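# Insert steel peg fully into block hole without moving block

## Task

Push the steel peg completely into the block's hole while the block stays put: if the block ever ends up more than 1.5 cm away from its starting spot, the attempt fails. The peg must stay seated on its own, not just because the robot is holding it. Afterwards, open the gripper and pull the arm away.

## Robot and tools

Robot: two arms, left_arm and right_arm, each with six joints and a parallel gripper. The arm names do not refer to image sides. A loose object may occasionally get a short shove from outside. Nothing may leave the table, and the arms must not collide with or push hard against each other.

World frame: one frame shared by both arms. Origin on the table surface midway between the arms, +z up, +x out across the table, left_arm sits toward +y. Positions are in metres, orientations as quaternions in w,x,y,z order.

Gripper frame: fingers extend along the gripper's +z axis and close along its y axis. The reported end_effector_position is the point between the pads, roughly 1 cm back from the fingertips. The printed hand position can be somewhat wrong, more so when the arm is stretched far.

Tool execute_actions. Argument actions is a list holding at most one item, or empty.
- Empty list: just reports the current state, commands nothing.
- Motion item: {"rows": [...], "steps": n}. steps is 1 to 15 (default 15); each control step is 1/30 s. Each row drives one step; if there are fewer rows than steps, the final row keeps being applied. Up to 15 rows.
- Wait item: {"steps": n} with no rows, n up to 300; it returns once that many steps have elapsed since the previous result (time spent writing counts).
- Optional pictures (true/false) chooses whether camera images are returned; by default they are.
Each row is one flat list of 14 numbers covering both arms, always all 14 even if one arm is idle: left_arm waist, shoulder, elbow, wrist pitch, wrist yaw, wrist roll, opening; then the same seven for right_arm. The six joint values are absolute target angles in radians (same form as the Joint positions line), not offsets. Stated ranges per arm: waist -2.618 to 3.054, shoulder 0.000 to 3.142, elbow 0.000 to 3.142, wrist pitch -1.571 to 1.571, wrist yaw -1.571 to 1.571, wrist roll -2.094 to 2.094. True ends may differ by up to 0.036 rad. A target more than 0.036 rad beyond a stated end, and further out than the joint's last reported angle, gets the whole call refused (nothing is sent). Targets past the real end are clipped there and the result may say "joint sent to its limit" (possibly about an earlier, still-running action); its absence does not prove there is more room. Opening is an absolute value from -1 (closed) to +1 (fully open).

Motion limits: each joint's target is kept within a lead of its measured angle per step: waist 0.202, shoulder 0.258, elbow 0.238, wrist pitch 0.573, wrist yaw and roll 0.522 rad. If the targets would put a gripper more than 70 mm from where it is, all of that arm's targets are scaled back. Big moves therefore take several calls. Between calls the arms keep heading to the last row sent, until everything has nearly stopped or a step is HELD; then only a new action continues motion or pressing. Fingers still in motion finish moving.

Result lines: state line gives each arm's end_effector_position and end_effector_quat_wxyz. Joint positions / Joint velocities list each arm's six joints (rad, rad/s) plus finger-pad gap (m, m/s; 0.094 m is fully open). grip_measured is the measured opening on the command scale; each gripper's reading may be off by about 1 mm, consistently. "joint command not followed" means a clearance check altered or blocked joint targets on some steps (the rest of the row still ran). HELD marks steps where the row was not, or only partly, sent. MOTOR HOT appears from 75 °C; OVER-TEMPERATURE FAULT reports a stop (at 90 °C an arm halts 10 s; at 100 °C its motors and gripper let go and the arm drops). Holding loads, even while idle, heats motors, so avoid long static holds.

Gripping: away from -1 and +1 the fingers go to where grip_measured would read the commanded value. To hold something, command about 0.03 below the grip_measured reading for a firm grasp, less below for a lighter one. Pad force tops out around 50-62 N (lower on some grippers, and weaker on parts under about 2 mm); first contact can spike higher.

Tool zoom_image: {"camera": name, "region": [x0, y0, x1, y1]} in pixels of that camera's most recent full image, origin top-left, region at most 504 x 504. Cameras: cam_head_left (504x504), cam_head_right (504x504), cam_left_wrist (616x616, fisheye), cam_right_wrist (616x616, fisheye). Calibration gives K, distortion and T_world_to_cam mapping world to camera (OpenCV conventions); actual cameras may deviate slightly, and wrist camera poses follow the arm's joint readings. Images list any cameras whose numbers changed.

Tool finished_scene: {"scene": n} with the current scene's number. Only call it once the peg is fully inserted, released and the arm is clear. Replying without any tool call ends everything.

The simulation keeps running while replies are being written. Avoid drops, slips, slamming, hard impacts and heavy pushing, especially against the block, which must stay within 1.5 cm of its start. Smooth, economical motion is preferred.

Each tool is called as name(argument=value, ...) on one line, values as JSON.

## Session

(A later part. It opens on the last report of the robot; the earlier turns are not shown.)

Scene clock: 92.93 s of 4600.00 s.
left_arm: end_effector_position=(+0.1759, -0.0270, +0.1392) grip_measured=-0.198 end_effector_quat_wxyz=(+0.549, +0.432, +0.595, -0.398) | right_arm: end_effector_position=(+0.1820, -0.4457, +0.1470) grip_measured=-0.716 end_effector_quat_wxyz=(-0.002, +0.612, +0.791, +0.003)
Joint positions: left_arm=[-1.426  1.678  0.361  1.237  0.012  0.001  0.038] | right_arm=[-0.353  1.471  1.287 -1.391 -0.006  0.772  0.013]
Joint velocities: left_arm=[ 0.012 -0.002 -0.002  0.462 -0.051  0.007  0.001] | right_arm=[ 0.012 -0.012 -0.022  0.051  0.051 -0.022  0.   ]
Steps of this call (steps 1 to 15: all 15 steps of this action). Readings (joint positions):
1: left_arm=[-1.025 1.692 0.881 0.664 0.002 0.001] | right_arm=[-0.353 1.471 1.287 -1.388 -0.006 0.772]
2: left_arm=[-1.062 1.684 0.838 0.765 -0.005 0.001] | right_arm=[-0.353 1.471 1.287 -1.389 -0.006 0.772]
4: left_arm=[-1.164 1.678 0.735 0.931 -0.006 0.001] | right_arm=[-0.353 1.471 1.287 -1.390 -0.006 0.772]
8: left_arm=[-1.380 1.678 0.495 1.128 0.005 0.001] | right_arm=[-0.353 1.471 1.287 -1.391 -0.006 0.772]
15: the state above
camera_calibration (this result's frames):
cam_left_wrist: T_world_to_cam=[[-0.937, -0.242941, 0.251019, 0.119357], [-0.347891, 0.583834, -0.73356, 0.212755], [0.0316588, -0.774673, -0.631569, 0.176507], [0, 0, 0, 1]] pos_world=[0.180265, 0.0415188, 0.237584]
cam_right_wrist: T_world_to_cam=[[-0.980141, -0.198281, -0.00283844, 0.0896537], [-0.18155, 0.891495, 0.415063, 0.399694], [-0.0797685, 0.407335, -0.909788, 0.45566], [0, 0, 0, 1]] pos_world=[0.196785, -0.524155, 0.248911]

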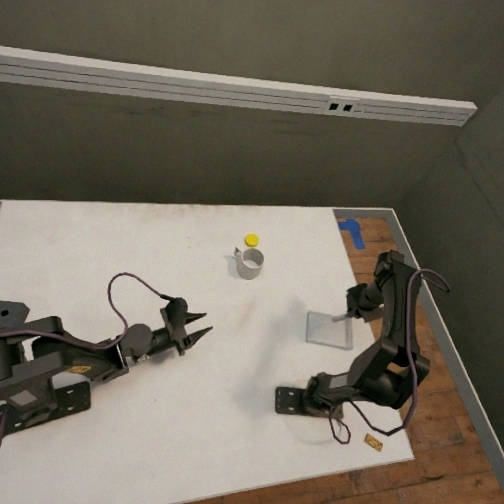

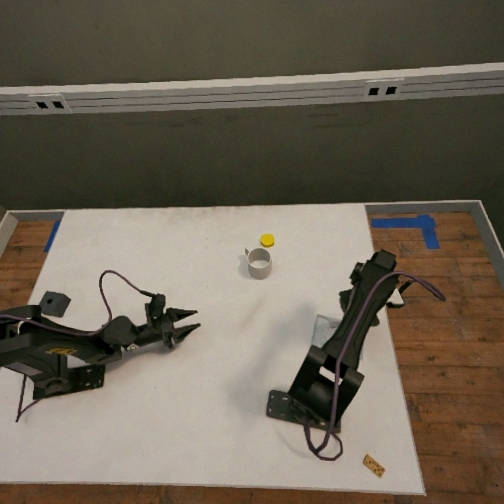

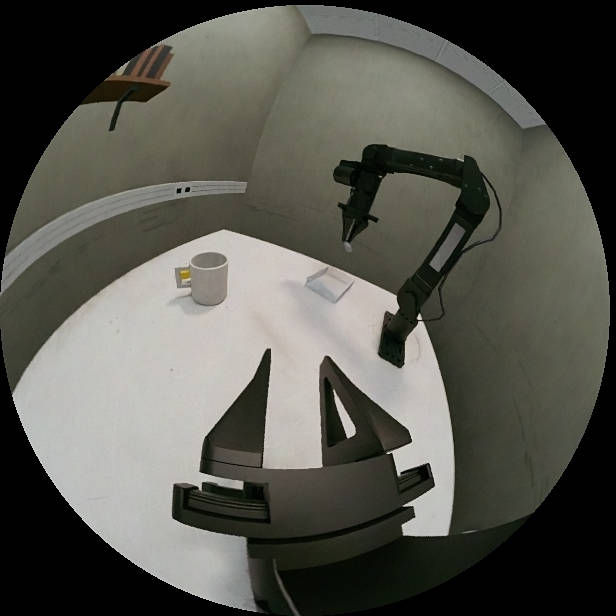

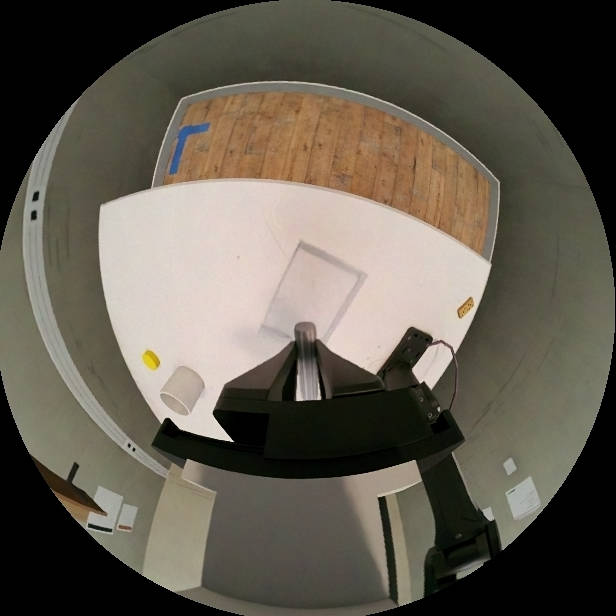

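execute_actions(actions=[{"rows":[[-1.40,1.67,0.39,1.3,0,0,-0.2,-0.32,1.48,1.32,-1.41,0,0.8,-0.75],[-1.40,1.67,0.39,1.3,0,0,-0.2,-0.28,1.49,1.33,-1.41,0,0.84,-0.75],[-1.40,1.67,0.39,1.3,0,0,-0.2,-0.24,1.5,1.345,-1.42,0,0.88,-0.75],[-1.40,1.67,0.39,1.3,0,0,-0.2,-0.2,1.51,1.36,-1.42,0,0.92,-0.75],[-1.40,1.67,0.39,1.3,0,0,-0.2,-0.16,1.52,1.37,-1.43,0,0.96,-0.75],[-1.40,1.67,0.39,1.3,0,0,-0.2,-0.12,1.53,1.385,-1.43,0,1.0,-0.75],[-1.40,1.67,0.39,1.3,0,0,-0.2,-0.08,1.54,1.4,-1.44,0,1.04,-0.75],[-1.40,1.67,0.39,1.3,0,0,-0.2,-0.04,1.55,1.41,-1.44,0,1.08,-0.75],[-1.40,1.67,0.39,1.3,0,0,-0.2,0,1.56,1.425,-1.45,0,1.12,-0.75],[-1.40,1.67,0.39,1.3,0,0,-0.2,0.04,1.57,1.44,-1.45,0,1.16,-0.75],[-1.40,1.67,0.39,1.3,0,0,-0.2,0.08,1.58,1.45,-1.46,0,1.2,-0.75],[-1.40,1.67,0.39,1.3,0,0,-0.2,0.12,1.59,1.465,-1.46,0,1.24,-0.75],[-1.40,1.67,0.39,1.3,0,0,-0.2,0.17,1.6,1.48,-1.46,0,1.28,-0.75],[-1.40,1.67,0.39,1.3,0,0,-0.2,0.21,1.61,1.49,-1.47,0,1.32,-0.75],[-1.40,1.67,0.39,1.3,0,0,-0.2,0.26,1.62,1.5,-1.47,0,1.36,-0.75]],"steps":15}], pictures=false)

execute_actions(actions=[{"rows":[[-1.40,1.67,0.39,1.3,0,0,-0.2,0.31,1.63,1.515,-1.47,0,1.41,-0.75],[-1.40,1.67,0.39,1.3,0,0,-0.2,0.36,1.64,1.53,-1.48,0,1.46,-0.75],[-1.40,1.67,0.39,1.3,0,0,-0.2,0.41,1.65,1.545,-1.48,0,1.51,-0.75],[-1.40,1.67,0.39,1.3,0,0,-0.2,0.46,1.66,1.56,-1.48,0,1.56,-0.75],[-1.40,1.67,0.39,1.3,0,0,-0.2,0.51,1.67,1.575,-1.49,0,1.61,-0.75],[-1.40,1.67,0.39,1.3,0,0,-0.2,0.56,1.68,1.59,-1.49,0,1.66,-0.75],[-1.40,1.67,0.39,1.3,0,0,-0.2,0.61,1.69,1.605,-1.49,0,1.71,-0.75],[-1.40,1.67,0.39,1.3,0,0,-0.2,0.66,1.7,1.62,-1.5,0,1.76,-0.75],[-1.40,1.67,0.39,1.3,0,0,-0.2,0.7,1.71,1.635,-1.5,0,1.8,-0.75],[-1.40,1.67,0.39,1.3,0,0,-0.2,0.74,1.72,1.65,-1.5,0,1.84,-0.75],[-1.40,1.67,0.39,1.3,0,0,-0.2,0.78,1.73,1.66,-1.505,0,1.87,-0.75],[-1.40,1.67,0.39,1.3,0,0,-0.2,0.81,1.74,1.67,-1.505,0,1.9,-0.75],[-1.40,1.67,0.39,1.3,0,0,-0.2,0.84,1.75,1.68,-1.505,0,1.91,-0.75],[-1.40,1.67,0.39,1.3,0,0,-0.2,0.86,1.755,1.69,-1.505,0,1.91,-0.75],[-1.40,1.67,0.39,1.3,0,0,-0.2,0.872,1.76,1.69,-1.505,0,1.91,-0.75]],"steps":15}], pictures=false)

execute_actions(actions=[{"steps":20}])

Scene clock: 102.23 s of 4600.00 s.
left_arm: end_effector_position=(+0.1837, -0.0251, +0.1527) grip_measured=-0.198 end_effector_quat_wxyz=(+0.570, +0.414, +0.584, -0.404) | right_arm: end_effector_position=(+0.2485, -0.3262, +0.1565) grip_measured=-0.716 end_effector_quat_wxyz=(-0.002, +0.569, +0.823, -0.003)
Joint positions: left_arm=[-1.408  1.678  0.361  1.292  0.007  0.001  0.038] | right_arm=[ 0.169  1.598  1.447 -1.427  0.002  1.188  0.013]
Joint velocities: left_arm=[-0.002  0.002 -0.002  0.037 -0.007  0.022 -0.002] | right_arm=[ 1.243  0.247  0.354 -0.095 -0.066  1.062 -0.   ]
Steps of this call (steps 1 to 30: the robot went on to your last target; steps 31 to 90: nothing new was sent; then 5.80 s passed at rest; steps 91 to 105: all 15 steps of this action). Readings (joint positions):
91: left_arm=[-1.423 1.678 0.361 1.292 0.009 0.001] | right_arm=[-0.351 1.471 1.287 -1.391 -0.004 0.775]
92: left_arm=[-1.420 1.678 0.361 1.292 0.009 0.001] | right_arm=[-0.341 1.471 1.287 -1.392 -0.001 0.784]
94: left_arm=[-1.412 1.678 0.361 1.292 0.009 0.001] | right_arm=[-0.288 1.483 1.299 -1.400 0.005 0.820]
98: left_arm=[-1.408 1.678 0.361 1.292 0.007 0.001] | right_arm=[-0.121 1.527 1.354 -1.407 0.004 0.934]
105: the state above

Scene clock: 102.73 s of 4600.00 s.
left_arm: end_effector_position=(+0.1837, -0.0251, +0.1527) grip_measured=-0.198 end_effector_quat_wxyz=(+0.570, +0.414, +0.584, -0.404) | right_arm: end_effector_position=(+0.2228, -0.1268, +0.1666) grip_measured=-0.716 end_effector_quat_wxyz=(-0.001, +0.547, +0.837, +0.006)
Joint positions: left_arm=[-1.408  1.678  0.361  1.292  0.007  0.001  0.038] | right_arm=[ 0.843  1.743  1.648 -1.466 -0.006  1.809  0.013]
Joint velocities: left_arm=[0.007 0.007 0.027 0.022 0.022 0.051 0.   ] | right_arm=[0.686 0.168 0.193 0.066 0.022 0.608 0.   ]
Steps of this call (steps 1 to 15: all 15 steps of this action). Readings (joint positions):
1: left_arm=[-1.408 1.678 0.361 1.292 0.007 0.001] | right_arm=[0.215 1.607 1.459 -1.429 0.002 1.228]
2: left_arm=[-1.408 1.678 0.361 1.292 0.007 0.001] | right_arm=[0.263 1.618 1.472 -1.433 0.002 1.270]
4: left_arm=[-1.408 1.678 0.361 1.292 0.007 0.001] | right_arm=[0.362 1.639 1.500 -1.439 0.002 1.359]
8: left_arm=[-1.408 1.678 0.361 1.292 0.007 0.001] | right_arm=[0.565 1.682 1.560 -1.449 0.001 1.547]
15: the state above

Scene clock: 103.40 s of 4600.00 s.
left_arm: end_effector_position=(+0.1837, -0.0251, +0.1527) grip_measured=-0.198 end_effector_quat_wxyz=(+0.570, +0.414, +0.584, -0.404) | right_arm: end_effector_position=(+0.2133, -0.1190, +0.1646) grip_measured=-0.716 end_effector_quat_wxyz=(-0.007, +0.569, +0.822, -0.005)
Joint positions: left_arm=[-1.408  1.678  0.361  1.292  0.007  0.001  0.038] | right_arm=[ 0.879  1.755  1.654 -1.483 -0.01   1.899  0.013]
Joint velocities: left_arm=[-0.002  0.002 -0.012  0.037 -0.007 -0.081  0.   ] | right_arm=[ 0.002 -0.007  0.002 -0.051 -0.022 -0.022 -0.001]
Steps of this call (steps 1 to 20: the robot went on to your last target). Readings (joint positions):
1: left_arm=[-1.408 1.678 0.361 1.292 0.007 0.001] | right_arm=[0.863 1.749 1.652 -1.466 -0.009 1.827]
2: left_arm=[-1.408 1.678 0.361 1.292 0.007 0.001] | right_arm=[0.875 1.752 1.654 -1.467 -0.011 1.842]
4: left_arm=[-1.408 1.678 0.361 1.292 0.007 0.001] | right_arm=[0.880 1.755 1.654 -1.471 -0.012 1.863]
8: left_arm=[-1.408 1.678 0.361 1.292 0.007 0.001] | right_arm=[0.879 1.755 1.654 -1.479 -0.010 1.885]
20: the state above
camera_calibration (this result's frames):
cam_left_wrist: T_world_to_cam=[[-0.936076, -0.250861, 0.246639, 0.124059], [-0.346597, 0.53752, -0.768728, 0.228248], [0.0602709, -0.805072, -0.590107, 0.173965], [0, 0, 0, 1]] pos_world=[0.184753, 0.0484882, 0.247521]
cam_right_wrist: T_world_to_cam=[[-0.953671, -0.300509, 0.0143194, 0.16454], [-0.268177, 0.870708, 0.412247, 0.123345], [-0.136352, 0.389308, -0.910959, 0.351194], [0, 0, 0, 1]] pos_world=[0.237881, -0.194675, 0.266718]

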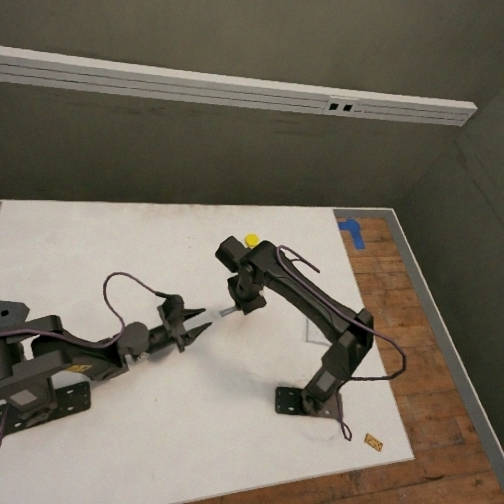

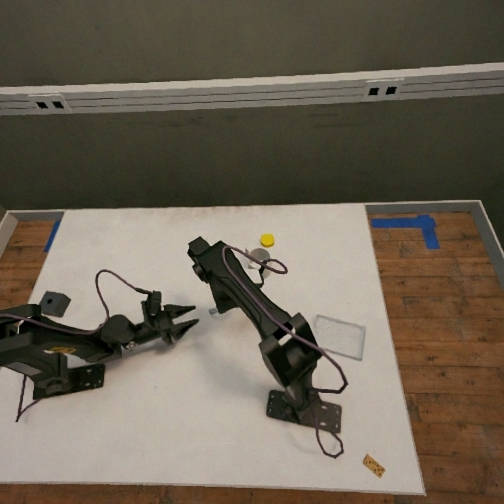

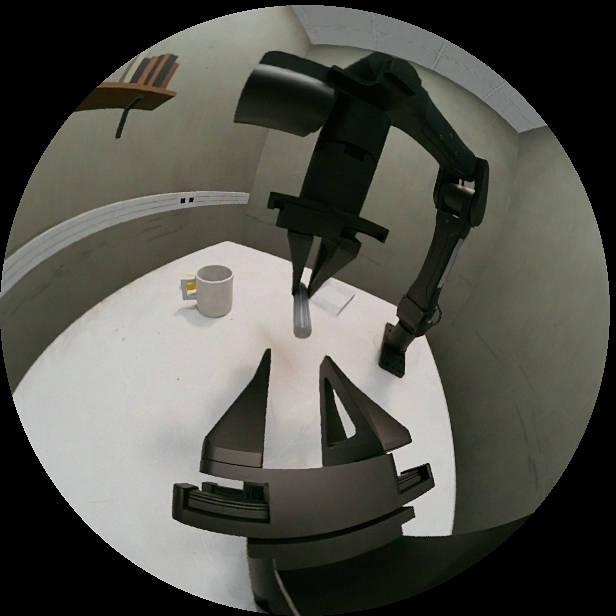

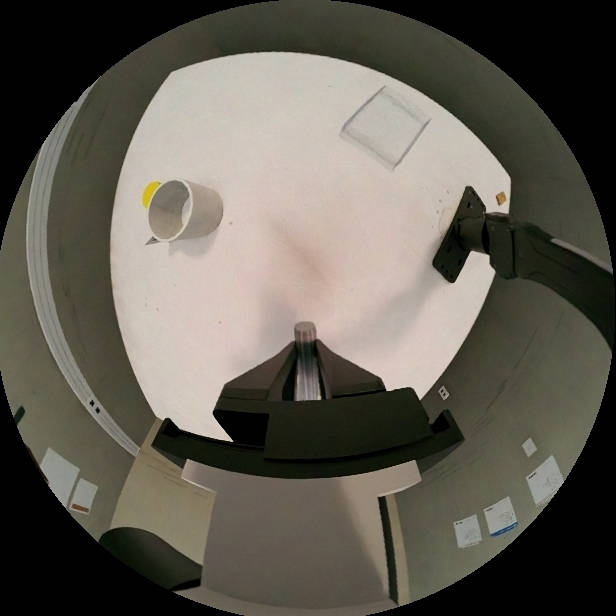

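zoom_image(camera="cam_left_wrist", region=[250, 260, 360, 370])

zoom_image(camera="cam_head_left", region=[170, 270, 270, 370])

Region (250, 260, 360, 370) of cam_left_wrist's 616x616 image, scaled by 4.582, with more detail than that image has.

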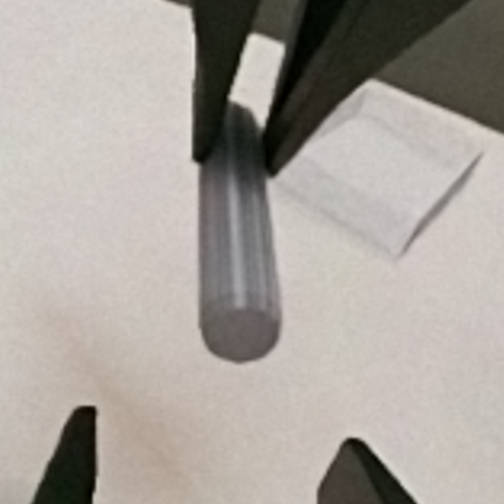

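Region (170, 270, 270, 370) of cam_head_left's 504x504 image, scaled by 5.040, with more detail than that image has.

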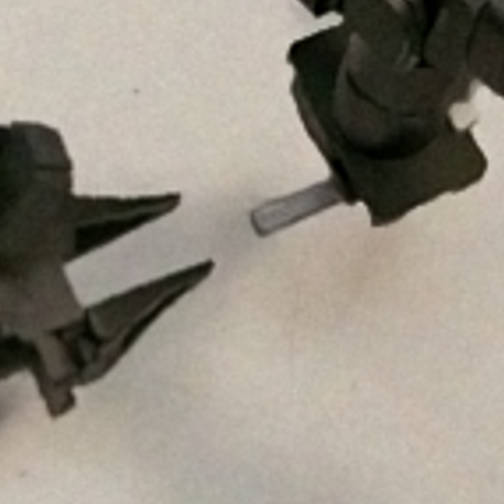

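execute_actions(actions=[{"rows":[[-1.42,1.70,0.41,1.31,0,0,-0.2,0.872,1.76,1.69,-1.505,0,1.91,-0.75],[-1.43,1.72,0.42,1.32,0,0,-0.2,0.872,1.76,1.69,-1.505,0,1.91,-0.75],[-1.432,1.74,0.44,1.33,0,0,-0.2,0.872,1.76,1.69,-1.505,0,1.91,-0.75],[-1.432,1.76,0.458,1.34,0,0,-0.2,0.872,1.76,1.69,-1.505,0,1.91,-0.75],[-1.432,1.78,0.476,1.34,0,0,-0.2,0.872,1.76,1.69,-1.505,0,1.91,-0.75],[-1.432,1.8,0.494,1.34,0,0,-0.2,0.872,1.76,1.69,-1.505,0,1.91,-0.75],[-1.432,1.82,0.512,1.34,0,0,-0.2,0.872,1.76,1.69,-1.505,0,1.91,-0.75],[-1.432,1.84,0.53,1.34,0,0,-0.2,0.872,1.76,1.69,-1.505,0,1.91,-0.75],[-1.432,1.86,0.548,1.34,0,0,-0.2,0.872,1.76,1.69,-1.505,0,1.91,-0.75],[-1.432,1.88,0.566,1.34,0,0,-0.2,0.872,1.76,1.69,-1.505,0,1.91,-0.75],[-1.432,1.895,0.582,1.34,0,0,-0.2,0.872,1.76,1.69,-1.505,0,1.91,-0.75],[-1.432,1.905,0.595,1.34,0,0,-0.2,0.872,1.76,1.69,-1.505,0,1.91,-0.75]],"steps":15}], pictures=false)

execute_actions(actions=[{"steps":12}])

zoom_image(camera="cam_left_wrist", region=[240, 290, 370, 420])

zoom_image(camera="cam_head_left", region=[170, 270, 270, 370])

Scene clock: 115.63 s of 4600.00 s.
left_arm: end_effector_position=(+0.1955, -0.0781, +0.1474) grip_measured=-0.198 end_effector_quat_wxyz=(+0.576, +0.412, +0.572, -0.414) | right_arm: end_effector_position=(+0.2133, -0.1190, +0.1646) grip_measured=-0.716 end_effector_quat_wxyz=(-0.007, +0.569, +0.822, -0.005)
Joint positions: left_arm=[-1.423  1.894  0.569  1.331  0.006  0.001  0.038] | right_arm=[ 0.879  1.755  1.654 -1.483 -0.01   1.9    0.013]
Joint velocities: left_arm=[-0.012  0.066  0.051 -0.081 -0.037 -0.022  0.   ] | right_arm=[ 0.012 -0.017 -0.002  0.037 -0.095 -0.066 -0.001]
Steps of this call (steps 1 to 15: the robot went on to your last target; steps 16 to 90: nothing new was sent; then 8.73 s passed at rest; steps 91 to 105: all 15 steps of this action). Readings (joint positions):
91: left_arm=[-1.408 1.678 0.363 1.292 0.007 0.001] | right_arm=[0.879 1.755 1.654 -1.483 -0.010 1.900]
92: left_arm=[-1.410 1.685 0.371 1.295 0.007 0.001] | right_arm=[0.879 1.755 1.654 -1.483 -0.010 1.900]
94: left_arm=[-1.416 1.712 0.400 1.308 0.006 0.001] | right_arm=[0.879 1.755 1.654 -1.483 -0.010 1.900]
98: left_arm=[-1.423 1.790 0.477 1.327 0.006 0.001] | right_arm=[0.879 1.755 1.654 -1.483 -0.010 1.900]
105: the state above

Scene clock: 116.03 s of 4600.00 s.
left_arm: end_effector_position=(+0.1956, -0.0782, +0.1476) grip_measured=-0.198 end_effector_quat_wxyz=(+0.576, +0.412, +0.572, -0.414) | right_arm: end_effector_position=(+0.2133, -0.1190, +0.1646) grip_measured=-0.716 end_effector_quat_wxyz=(-0.007, +0.569, +0.822, -0.005)
Joint positions: left_arm=[-1.423  1.894  0.569  1.332  0.006  0.001  0.038] | right_arm=[ 0.879  1.755  1.654 -1.483 -0.01   1.9    0.013]
Joint velocities: left_arm=[ 0.002 -0.007  0.007  0.022  0.051  0.022 -0.   ] | right_arm=[-0.007 -0.007  0.002  0.007 -0.007 -0.037  0.   ]
Steps of this call (steps 1 to 12: the robot went on to your last target). Readings (joint positions):
1: left_arm=[-1.423 1.894 0.569 1.331 0.006 0.001] | right_arm=[0.879 1.755 1.654 -1.483 -0.010 1.900]
2: left_arm=[-1.423 1.894 0.569 1.331 0.006 0.001] | right_arm=[0.879 1.755 1.654 -1.483 -0.010 1.900]
4: left_arm=[-1.423 1.894 0.569 1.332 0.006 0.001] | right_arm=[0.879 1.755 1.654 -1.483 -0.010 1.900]
8: left_arm=[-1.423 1.894 0.569 1.332 0.006 0.001] | right_arm=[0.879 1.755 1.654 -1.483 -0.010 1.900]
12: the state above
camera_calibration (this result's frames):
cam_left_wrist: T_world_to_cam=[[-0.942014, -0.230459, 0.243922, 0.126232], [-0.330988, 0.518346, -0.78852, 0.255381], [0.055286, -0.823532, -0.564569, 0.123232], [0, 0, 0, 1]] pos_world=[0.196628, -0.00179893, 0.240155]
cam_right_wrist: T_world_to_cam=[[-0.9539, -0.299782, 0.0143224, 0.164675], [-0.267513, 0.870918, 0.412236, 0.12323], [-0.136054, 0.3894, -0.910965, 0.351142], [0, 0, 0, 1]] pos_world=[0.237823, -0.194692, 0.266719]

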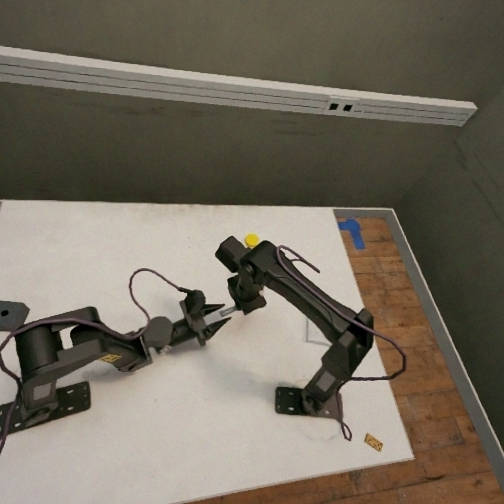

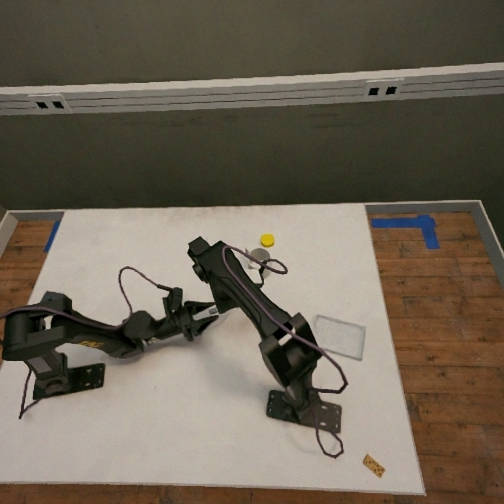

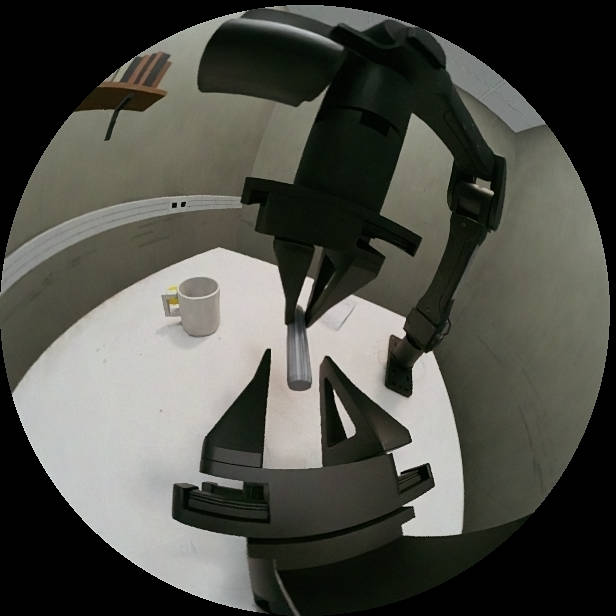

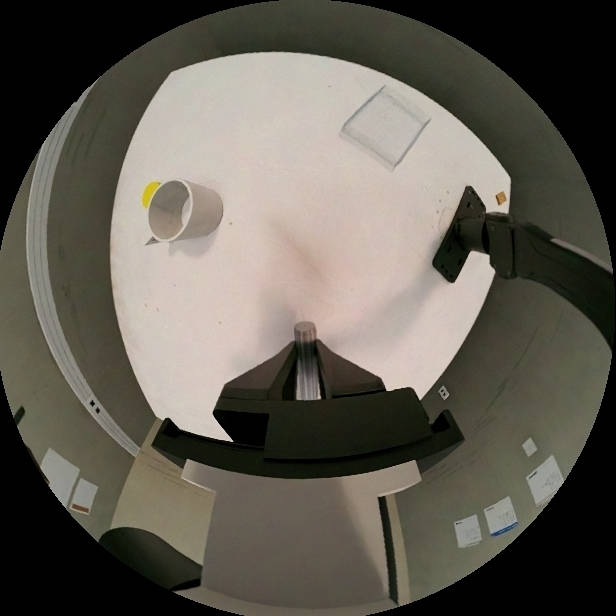

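Region (240, 290, 370, 420) of cam_left_wrist's 616x616 image, scaled by 3.877, with more detail than that image has.

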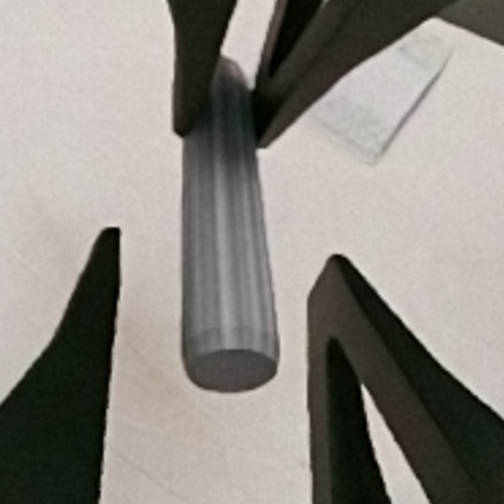

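Region (170, 270, 270, 370) of cam_head_left's 504x504 image, scaled by 5.040, with more detail than that image has.

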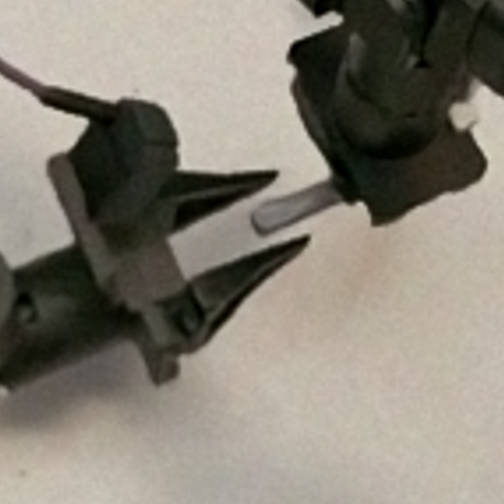

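execute_actions(actions=[{"rows":[[-1.434,1.919,0.595,1.34,0,0,-0.45,0.872,1.76,1.69,-1.505,0,1.91,-0.75]],"steps":15}])

zoom_image(camera="cam_left_wrist", region=[240, 290, 370, 420])

zoom_image(camera="cam_head_left", region=[195, 285, 255, 345])

Scene clock: 123.87 s of 4600.00 s.
left_arm: end_effector_position=(+0.1957, -0.0785, +0.1433) grip_measured=-0.448 end_effector_quat_wxyz=(+0.574, +0.414, +0.574, -0.412) | right_arm: end_effector_position=(+0.2133, -0.1190, +0.1646) grip_measured=-0.716 end_effector_quat_wxyz=(-0.007, +0.570, +0.822, -0.005)
Joint positions: left_arm=[-1.423  1.905  0.569  1.335  0.006  0.001  0.026] | right_arm=[ 0.879  1.755  1.654 -1.483 -0.01   1.9    0.013]
Joint velocities: left_arm=[ 0.002 -0.012 -0.012 -0.022  0.007 -0.066 -0.   ] | right_arm=[-0.012 -0.002  0.012  0.051 -0.081  0.022 -0.001]
Steps of this call (steps 1 to 15: the robot went on to your last target; steps 16 to 90: nothing new was sent; then 4.33 s passed at rest; steps 91 to 105: all 15 steps of this action). Readings (joint positions):
91: left_arm=[-1.423 1.895 0.569 1.333 0.006 0.001] | right_arm=[0.879 1.755 1.654 -1.483 -0.010 1.900]
92: left_arm=[-1.423 1.898 0.569 1.335 0.006 0.001] | right_arm=[0.879 1.755 1.654 -1.483 -0.010 1.900]
94: left_arm=[-1.423 1.902 0.569 1.335 0.006 0.001] | right_arm=[0.879 1.755 1.654 -1.483 -0.010 1.900]
98: left_arm=[-1.423 1.905 0.569 1.335 0.006 0.001] | right_arm=[0.879 1.755 1.654 -1.483 -0.010 1.900]
105: the state above
camera_calibration (this result's frames):
cam_left_wrist: T_world_to_cam=[[-0.94135, -0.232399, 0.244642, 0.126926], [-0.333123, 0.524588, -0.783477, 0.252335], [0.0537431, -0.819023, -0.571238, 0.12217], [0, 0, 0, 1]] pos_world=[0.196975, -0.00281387, 0.236436]
cam_right_wrist: T_world_to_cam=[[-0.954015, -0.299418, 0.0143239, 0.164742], [-0.267181, 0.871023, 0.41223, 0.123173], [-0.135905, 0.389446, -0.910967, 0.351116], [0, 0, 0, 1]] pos_world=[0.237794, -0.194701, 0.26672]

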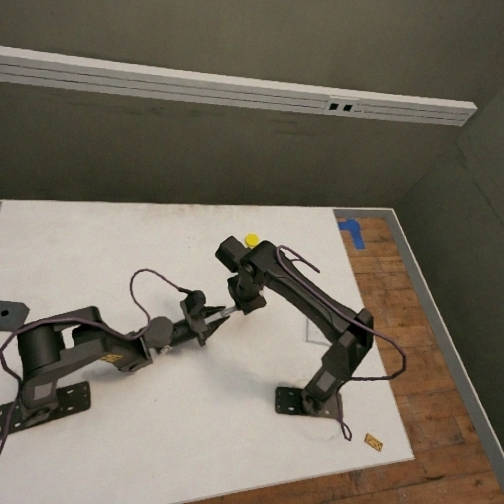

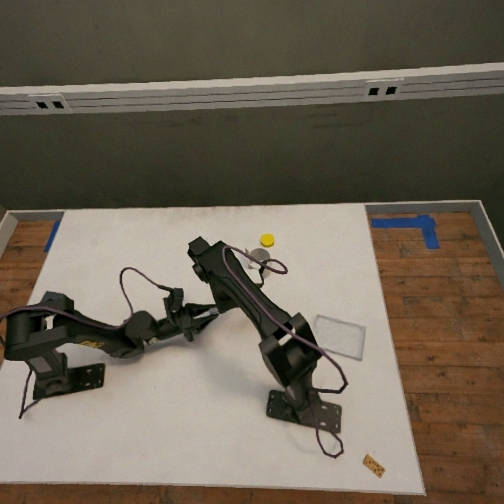

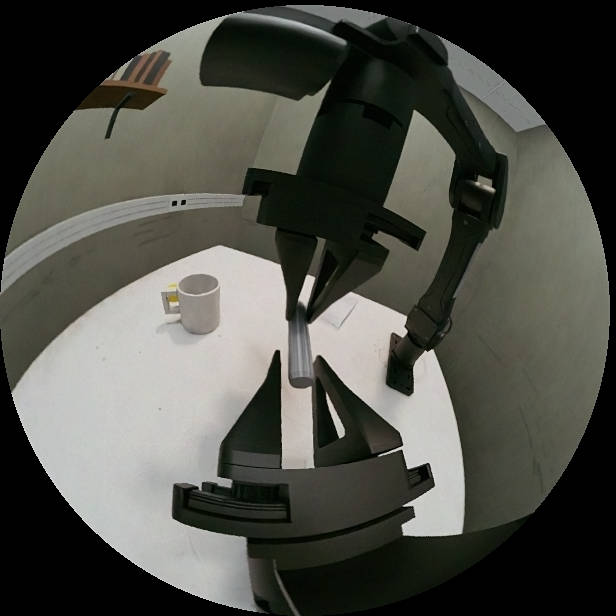

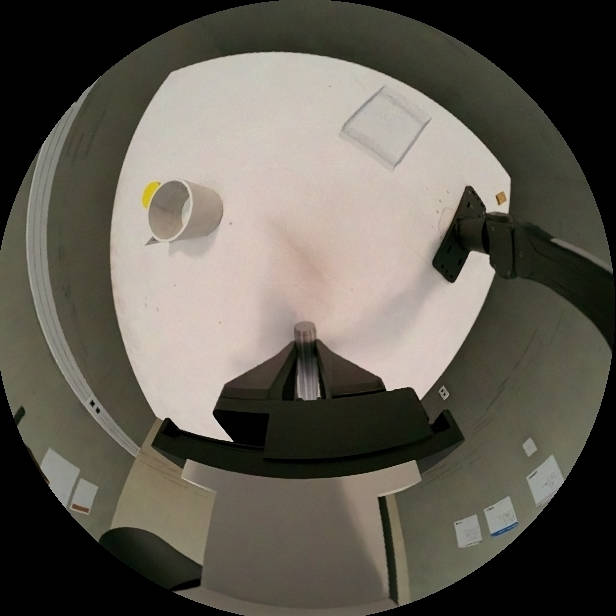

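Region (240, 290, 370, 420) of cam_left_wrist's 616x616 image, scaled by 3.877, with more detail than that image has.

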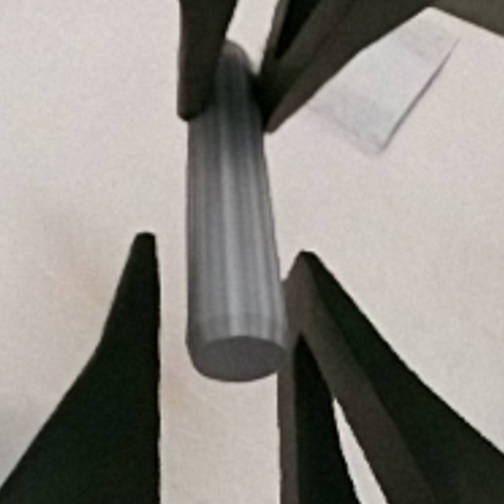

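Region (195, 285, 255, 345) of cam_head_left's 504x504 image, scaled by 8.400, with more detail than that image has.

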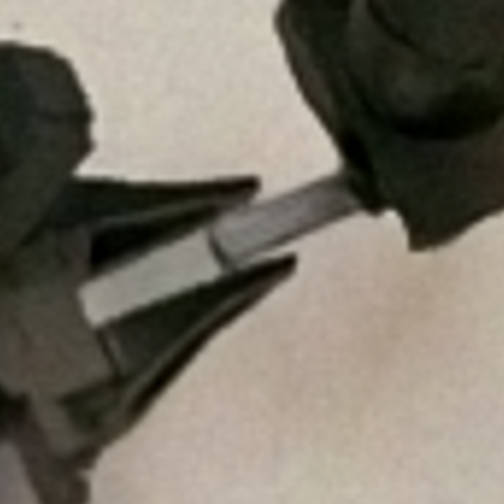

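execute_actions(actions=[{"rows":[[-1.434,1.919,0.595,1.34,0,0,-0.45,0.872,1.76,1.69,-1.505,0,1.94,-0.75],[-1.434,1.919,0.595,1.34,0,0,-0.45,0.872,1.76,1.69,-1.505,0,1.94,-0.75],[-1.434,1.919,0.595,1.34,0,0,-0.45,0.872,1.76,1.69,-1.505,0,1.94,-0.75],[-1.434,1.919,0.595,1.34,0,0,-0.48,0.872,1.76,1.69,-1.505,0,1.94,-0.75],[-1.434,1.919,0.595,1.34,0,0,-0.52,0.872,1.76,1.69,-1.505,0,1.94,-0.75],[-1.434,1.919,0.595,1.34,0,0,-0.55,0.872,1.76,1.69,-1.505,0,1.94,-0.75],[-1.434,1.919,0.595,1.34,0,0,-0.58,0.872,1.76,1.69,-1.505,0,1.94,-0.75],[-1.434,1.919,0.595,1.34,0,0,-0.61,0.872,1.76,1.69,-1.505,0,1.94,-0.75],[-1.434,1.919,0.595,1.34,0,0,-0.64,0.872,1.76,1.69,-1.505,0,1.94,-0.75],[-1.434,1.919,0.595,1.34,0,0,-0.66,0.872,1.76,1.69,-1.505,0,1.94,-0.75],[-1.434,1.919,0.595,1.34,0,0,-0.68,0.872,1.76,1.69,-1.505,0,1.94,-0.75],[-1.434,1.919,0.595,1.34,0,0,-0.7,0.872,1.76,1.69,-1.505,0,1.94,-0.75],[-1.434,1.919,0.595,1.34,0,0,-0.72,0.872,1.76,1.69,-1.505,0,1.94,-0.75]],"steps":15}], pictures=false)

execute_actions(actions=[{"steps":8}])

zoom_image(camera="cam_left_wrist", region=[240, 290, 370, 420])

Scene clock: 130.60 s of 4600.00 s.
left_arm: end_effector_position=(+0.1955, -0.0785, +0.1433) grip_measured=-0.686 end_effector_quat_wxyz=(+0.574, +0.414, +0.574, -0.412) | right_arm: end_effector_position=(+0.2131, -0.1192, +0.1646) grip_measured=-0.716 end_effector_quat_wxyz=(-0.007, +0.580, +0.814, -0.006)
Joint positions: left_arm=[-1.424  1.905  0.569  1.335  0.006  0.001  0.015] | right_arm=[ 0.879  1.755  1.654 -1.484 -0.01   1.926  0.013]
Joint velocities: left_arm=[-0.022  0.002 -0.007 -0.022 -0.037 -0.037 -0.001] | right_arm=[-0.012 -0.007 -0.007  0.022 -0.081 -0.007  0.   ]
Steps of this call (steps 1 to 15: the robot went on to your last target; steps 16 to 90: nothing new was sent; then 3.23 s passed at rest; steps 91 to 105: all 15 steps of this action). Readings (joint positions):
91: left_arm=[-1.423 1.905 0.569 1.335 0.006 0.001] | right_arm=[0.879 1.755 1.654 -1.483 -0.010 1.905]
92: left_arm=[-1.423 1.905 0.569 1.335 0.006 0.001] | right_arm=[0.879 1.755 1.654 -1.483 -0.010 1.910]
94: left_arm=[-1.423 1.905 0.569 1.335 0.006 0.001] | right_arm=[0.879 1.755 1.654 -1.483 -0.010 1.917]
98: left_arm=[-1.423 1.905 0.569 1.335 0.006 0.001] | right_arm=[0.879 1.755 1.654 -1.483 -0.010 1.925]
105: the state above

Scene clock: 130.87 s of 4600.00 s.
left_arm: end_effector_position=(+0.1955, -0.0785, +0.1433) grip_measured=-0.686 end_effector_quat_wxyz=(+0.574, +0.414, +0.574, -0.412) | right_arm: end_effector_position=(+0.2131, -0.1192, +0.1646) grip_measured=-0.716 end_effector_quat_wxyz=(-0.007, +0.580, +0.814, -0.006)
Joint positions: left_arm=[-1.424  1.905  0.569  1.335  0.006  0.001  0.015] | right_arm=[ 0.879  1.755  1.654 -1.484 -0.01   1.926  0.013]
Joint velocities: left_arm=[-0.002  0.017 -0.007  0.007 -0.037 -0.081  0.   ] | right_arm=[-0.012 -0.017 -0.022  0.022 -0.066 -0.022 -0.   ]
Steps of this call (steps 1 to 8: the robot went on to your last target). Readings (joint positions):
1: left_arm=[-1.424 1.905 0.569 1.335 0.006 0.001] | right_arm=[0.879 1.755 1.654 -1.484 -0.010 1.926]
2: left_arm=[-1.424 1.905 0.569 1.335 0.006 0.001] | right_arm=[0.879 1.755 1.654 -1.484 -0.010 1.926]
4: left_arm=[-1.424 1.905 0.569 1.335 0.006 0.001] | right_arm=[0.879 1.755 1.654 -1.484 -0.010 1.926]
8: the state above
camera_calibration (this result's frames):
cam_left_wrist: T_world_to_cam=[[-0.941351, -0.232399, 0.244641, 0.126711], [-0.333122, 0.524588, -0.783478, 0.252303], [0.0537437, -0.819023, -0.571239, 0.122122], [0, 0, 0, 1]] pos_world=[0.196764, -0.00288677, 0.236436]
cam_right_wrist: T_world_to_cam=[[-0.961446, -0.274559, 0.0154706, 0.168836], [-0.244149, 0.878139, 0.411417, 0.119344], [-0.126543, 0.391778, -0.911316, 0.349501], [0, 0, 0, 1]] pos_world=[0.235692, -0.195372, 0.266794]

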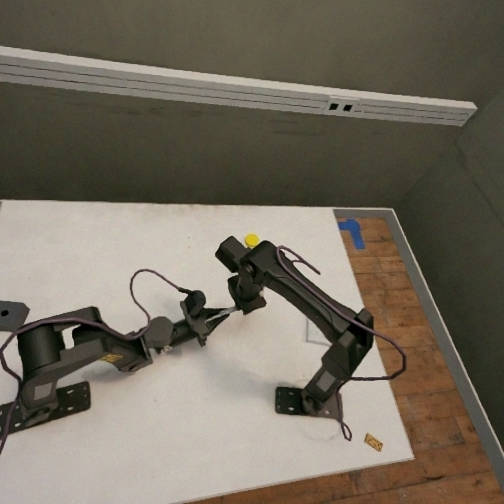

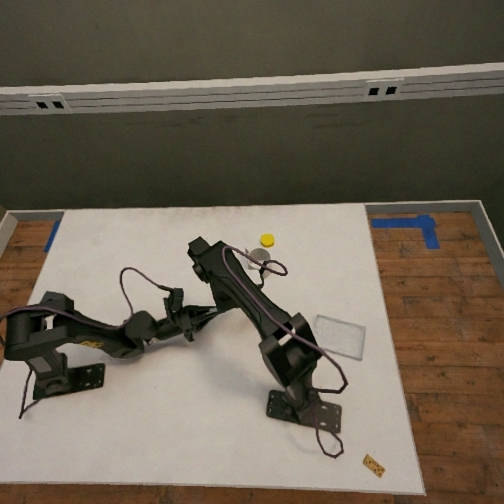

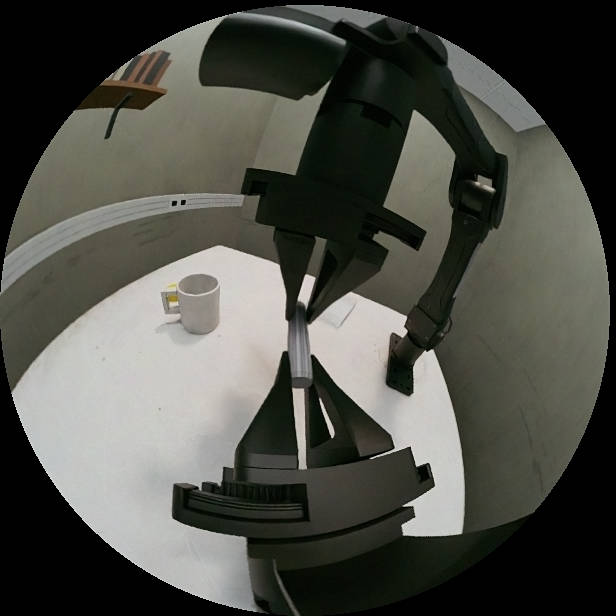

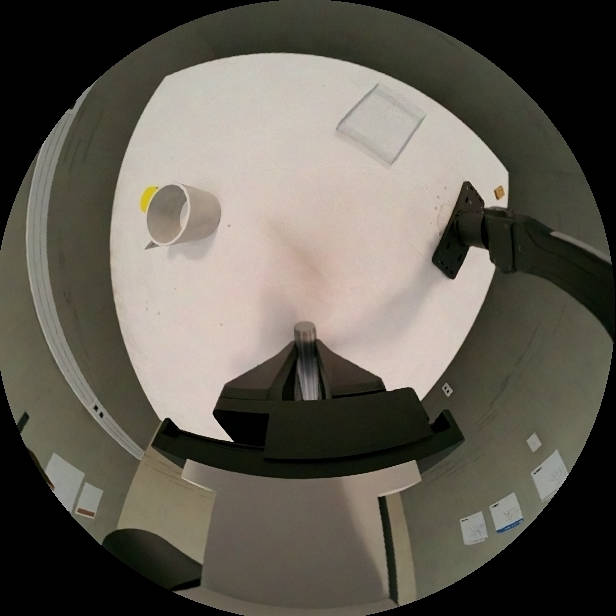

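Region (240, 290, 370, 420) of cam_left_wrist's 616x616 image, scaled by 3.877, with more detail than that image has.

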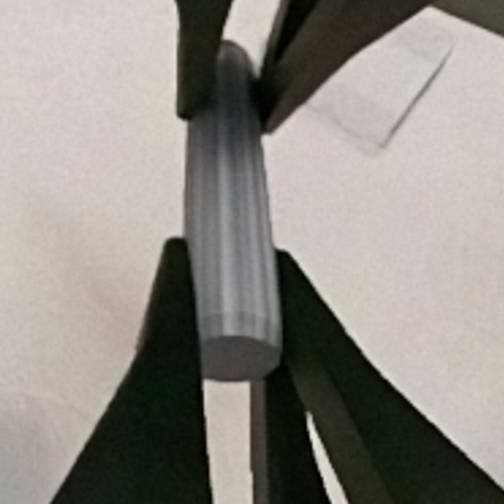

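execute_actions(actions=[{"rows":[[-1.434,1.919,0.595,1.34,0,0,-0.725,0.872,1.76,1.69,-1.505,0,1.94,-0.6],[-1.434,1.919,0.595,1.34,0,0,-0.725,0.872,1.76,1.69,-1.505,0,1.94,-0.4],[-1.434,1.919,0.595,1.34,0,0,-0.725,0.872,1.76,1.69,-1.505,0,1.94,-0.3],[-1.434,1.919,0.595,1.34,0,0,-0.725,0.872,1.76,1.69,-1.505,0,1.94,-0.3],[-1.434,1.919,0.595,1.34,0,0,-0.725,0.872,1.76,1.69,-1.505,0,1.94,-0.3],[-1.434,1.919,0.595,1.34,0,0,-0.725,0.872,1.73,1.69,-1.505,0,1.94,-0.3],[-1.434,1.919,0.595,1.34,0,0,-0.725,0.872,1.7,1.69,-1.505,0,1.94,-0.3],[-1.434,1.919,0.595,1.34,0,0,-0.725,0.872,1.67,1.69,-1.505,0,1.94,-0.3],[-1.434,1.919,0.595,1.34,0,0,-0.725,0.872,1.64,1.69,-1.505,0,1.94,-0.3],[-1.434,1.919,0.595,1.34,0,0,-0.725,0.872,1.61,1.69,-1.505,0,1.94,-0.3],[-1.434,1.919,0.595,1.34,0,0,-0.725,0.85,1.59,1.69,-1.505,0,1.94,-0.3],[-1.434,1.919,0.595,1.34,0,0,-0.725,0.8,1.57,1.69,-1.505,0,1.94,-0.3],[-1.434,1.919,0.595,1.34,0,0,-0.725,0.72,1.55,1.65,-1.505,0,1.94,-0.3],[-1.434,1.919,0.595,1.34,0,0,-0.725,0.62,1.5,1.6,-1.505,0,1.94,-0.3],[-1.434,1.919,0.595,1.34,0,0,-0.725,0.2,1.4,1.4,-1.4,0,1.94,-0.3]],"steps":15}], pictures=false)

execute_actions(actions=[{"steps":10}], pictures=false)

execute_actions(actions=[{"rows":[[-1.4,1.89,0.63,1.28,0,0,-0.725,0.2,1.4,1.4,-1.4,0,1.94,-0.3],[-1.35,1.86,0.68,1.2,0,0,-0.725,0.2,1.4,1.4,-1.4,0,1.94,-0.3],[-1.3,1.83,0.73,1.12,0,0,-0.725,0.2,1.4,1.4,-1.4,0,1.94,-0.3],[-1.25,1.8,0.78,1.04,0,0,-0.725,0.2,1.4,1.4,-1.4,0,1.94,-0.3],[-1.2,1.77,0.83,0.96,0,0,-0.725,0.2,1.4,1.4,-1.4,0,1.94,-0.3],[-1.15,1.74,0.88,0.88,0,0,-0.725,0.2,1.4,1.4,-1.4,0,1.94,-0.3],[-1.1,1.71,0.93,0.8,0,0,-0.725,0.2,1.4,1.4,-1.4,0,1.94,-0.3],[-1.05,1.68,0.98,0.72,0,0,-0.725,0.2,1.4,1.4,-1.4,0,1.94,-0.3],[-1.0,1.65,1.03,0.64,0,0,-0.725,0.2,1.4,1.4,-1.4,0,1.94,-0.3],[-0.95,1.62,1.08,0.56,0,0,-0.725,0.2,1.4,1.4,-1.4,0,1.94,-0.3],[-0.9,1.59,1.13,0.48,0,0,-0.725,0.2,1.4,1.4,-1.4,0,1.94,-0.3],[-0.85,1.56,1.18,0.4,0,0,-0.725,0.2,1.4,1.4,-1.4,0,1.94,-0.3],[-0.8,1.53,1.23,0.32,0,0,-0.725,0.2,1.4,1.4,-1.4,0,1.94,-0.3],[-0.75,1.51,1.28,0.24,0,0,-0.725,0.2,1.4,1.4,-1.4,0,1.94,-0.3],[0.245,1.5,1.34,-1.4,0,0,-0.725,0.2,1.4,1.4,-1.4,0,1.94,-0.3]],"steps":15}], pictures=false)

execute_actions(actions=[{"steps":50}])

zoom_image(camera="cam_left_wrist", region=[230, 240, 390, 400])

Scene clock: 143.80 s of 4600.00 s.
left_arm: end_effector_position=(+0.1955, -0.0785, +0.1413) grip_measured=-0.686 end_effector_quat_wxyz=(+0.571, +0.415, +0.576, -0.411) | right_arm: end_effector_position=(+0.2246, -0.1621, +0.2180) grip_measured=-0.302 end_effector_quat_wxyz=(+0.021, +0.635, +0.766, +0.097)
Joint positions: left_arm=[-1.424  1.905  0.569  1.327  0.006  0.001  0.015] | right_arm=[ 0.735  1.533  1.612 -1.452 -0.024  1.93   0.033]
Joint velocities: left_arm=[-0.002 -0.007 -0.002 -0.022 -0.095 -0.007 -0.001] | right_arm=[-2.    -1.795 -1.858  1.473  0.066  0.007 -0.   ]
Steps of this call (steps 1 to 15: the robot went on to your last target; steps 16 to 90: nothing new was sent; then 9.43 s passed at rest; steps 91 to 105: all 15 steps of this action). Readings (joint positions):
91: left_arm=[-1.424 1.905 0.569 1.335 0.006 0.001] | right_arm=[0.879 1.755 1.654 -1.484 -0.010 1.927]
92: left_arm=[-1.424 1.905 0.569 1.334 0.006 0.001] | right_arm=[0.879 1.755 1.654 -1.484 -0.010 1.927]
94: left_arm=[-1.424 1.905 0.569 1.329 0.006 0.001] | right_arm=[0.879 1.755 1.654 -1.485 -0.010 1.929]
98: left_arm=[-1.424 1.905 0.569 1.327 0.006 0.001] | right_arm=[0.879 1.743 1.654 -1.485 -0.010 1.929]
105: the state above

Scene clock: 144.13 s of 4600.00 s.
left_arm: end_effector_position=(+0.1955, -0.0785, +0.1412) grip_measured=-0.686 end_effector_quat_wxyz=(+0.571, +0.415, +0.577, -0.411) | right_arm: end_effector_position=(+0.2365, -0.3206, +0.2000) grip_measured=-0.302 end_effector_quat_wxyz=(+0.055, +0.819, +0.567, +0.074)
Joint positions: left_arm=[-1.424  1.905  0.569  1.326  0.006  0.001  0.015] | right_arm=[ 0.193  1.4    1.422 -1.407  0.007  1.932  0.033]
Joint velocities: left_arm=[-0.017 -0.012 -0.022 -0.037 -0.007  0.066 -0.001] | right_arm=[ 0.002 -0.022 -0.012 -0.022 -0.081  0.007  0.   ]
Steps of this call (steps 1 to 10: the robot went on to your last target). Readings (joint positions):
1: left_arm=[-1.424 1.905 0.569 1.327 0.006 0.001] | right_arm=[0.661 1.476 1.549 -1.422 -0.021 1.930]
2: left_arm=[-1.424 1.905 0.569 1.326 0.006 0.001] | right_arm=[0.583 1.432 1.497 -1.420 -0.017 1.930]
4: left_arm=[-1.424 1.905 0.569 1.326 0.006 0.001] | right_arm=[0.429 1.395 1.445 -1.423 -0.011 1.931]
8: left_arm=[-1.424 1.905 0.569 1.326 0.006 0.001] | right_arm=[0.206 1.400 1.422 -1.408 0.004 1.932]
10: the state above

Scene clock: 144.63 s of 4600.00 s.
left_arm: end_effector_position=(+0.4138, -0.0047, +0.2907) grip_measured=-0.686 end_effector_quat_wxyz=(+0.659, +0.272, +0.644, -0.277) | right_arm: end_effector_position=(+0.2372, -0.3197, +0.2001) grip_measured=-0.302 end_effector_quat_wxyz=(+0.054, +0.818, +0.567, +0.077)
Joint positions: left_arm=[-0.966  1.658  1.026  0.653  0.014  0.001  0.015] | right_arm=[ 0.193  1.4    1.422 -1.404  0.002  1.932  0.033]
Joint velocities: left_arm=[ 1.096 -0.764  1.16  -2.088  0.007 -0.051  0.001] | right_arm=[ 0.007  0.012  0.002  0.022 -0.081  0.007 -0.   ]
Steps of this call (steps 1 to 15: all 15 steps of this action). Readings (joint positions):
1: left_arm=[-1.423 1.905 0.573 1.320 0.006 0.001] | right_arm=[0.193 1.400 1.422 -1.406 0.005 1.932]
2: left_arm=[-1.415 1.904 0.587 1.295 0.009 0.001] | right_arm=[0.193 1.400 1.422 -1.406 0.004 1.932]
4: left_arm=[-1.370 1.890 0.645 1.203 0.020 0.001] | right_arm=[0.193 1.400 1.422 -1.405 0.004 1.932]
8: left_arm=[-1.227 1.827 0.778 1.036 0.020 0.001] | right_arm=[0.193 1.400 1.422 -1.405 0.002 1.932]
15: the state above

Scene clock: 146.30 s of 4600.00 s.
left_arm: end_effector_position=(+0.2718, +0.4755, +0.1456) grip_measured=-0.685 end_effector_quat_wxyz=(-0.007, -0.216, +0.976, +0.001) | right_arm: end_effector_position=(+0.2372, -0.3197, +0.2001) grip_measured=-0.302 end_effector_quat_wxyz=(+0.054, +0.818, +0.567, +0.077)
Joint positions: left_arm=[ 0.254  1.512  1.319 -1.391 -0.006  0.001  0.015] | right_arm=[ 0.193  1.4    1.422 -1.404  0.002  1.932  0.033]
Joint velocities: left_arm=[-0.002 -0.012 -0.022 -0.007  0.007 -0.022  0.   ] | right_arm=[ 0.002  0.017  0.002 -0.11   0.022 -0.007 -0.   ]
Steps of this call (steps 1 to 50: the robot went on to your last target). Readings (joint positions):
1: left_arm=[-0.926 1.633 1.068 0.582 0.014 0.001] | right_arm=[0.193 1.400 1.422 -1.404 0.002 1.932]
2: left_arm=[-0.884 1.611 1.112 0.510 0.014 0.001] | right_arm=[0.193 1.400 1.422 -1.404 0.002 1.932]
4: left_arm=[-0.791 1.576 1.206 0.357 0.015 0.001] | right_arm=[0.193 1.400 1.422 -1.404 0.002 1.932]
8: left_arm=[-0.582 1.520 1.309 0.091 0.010 0.001] | right_arm=[0.193 1.400 1.422 -1.404 0.002 1.932]
50: the state above
camera_calibration (this result's frames):
cam_left_wrist: T_world_to_cam=[[0.630994, -0.772613, 0.070112, 0.181706], [-0.63902, -0.466381, 0.611671, 0.340096], [-0.439886, -0.430764, -0.787999, 0.554218], [0, 0, 0, 1]] pos_world=[0.346465, 0.53774, 0.215956]
cam_right_wrist: T_world_to_cam=[[-0.899171, 0.401406, -0.174256, 0.37569], [0.282797, 0.836914, 0.468615, 0.137085], [0.333942, 0.372086, -0.866045, 0.338868], [0, 0, 0, 1]] pos_world=[0.18588, -0.39162, 0.294701]

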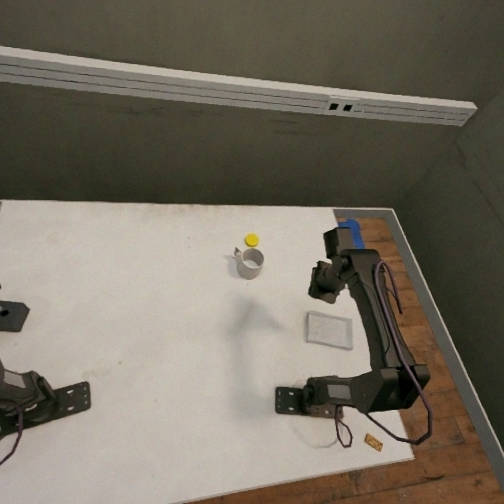

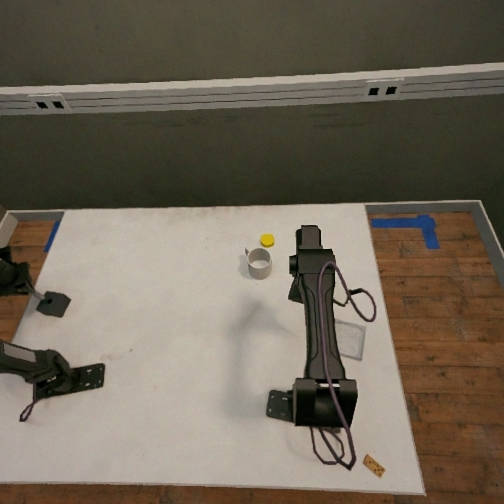

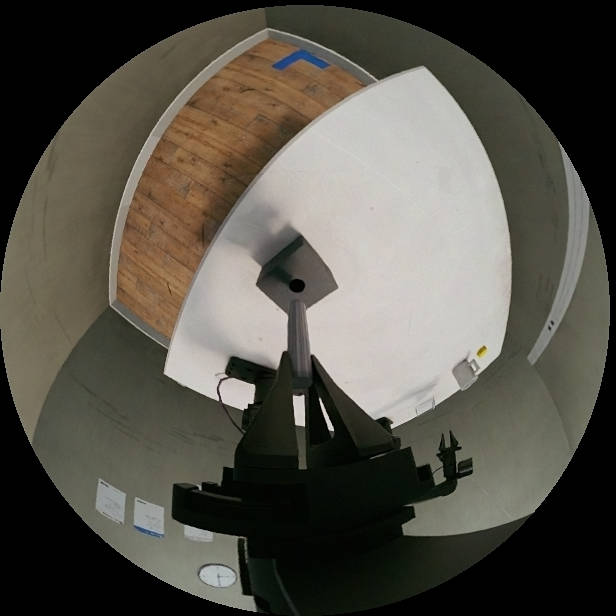

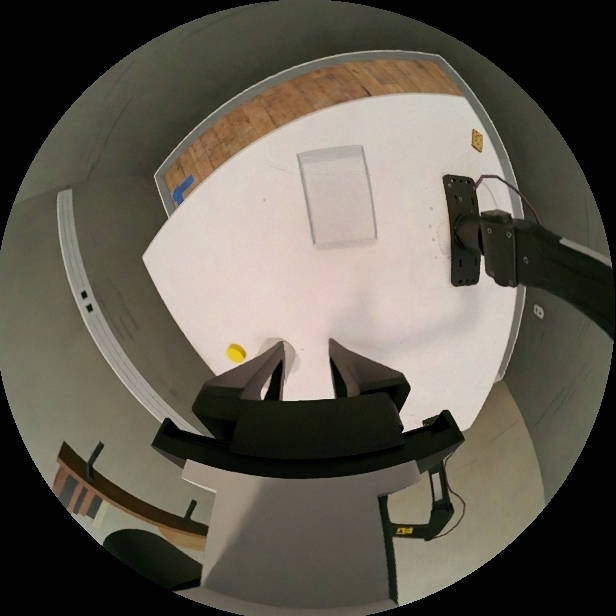

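Region (230, 240, 390, 400) of cam_left_wrist's 616x616 image, scaled by 3.150, with more detail than that image has.

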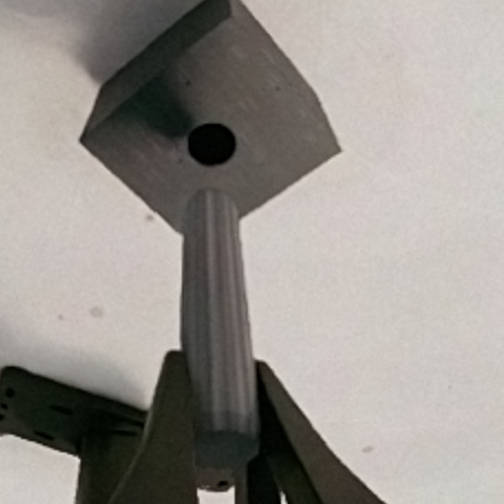

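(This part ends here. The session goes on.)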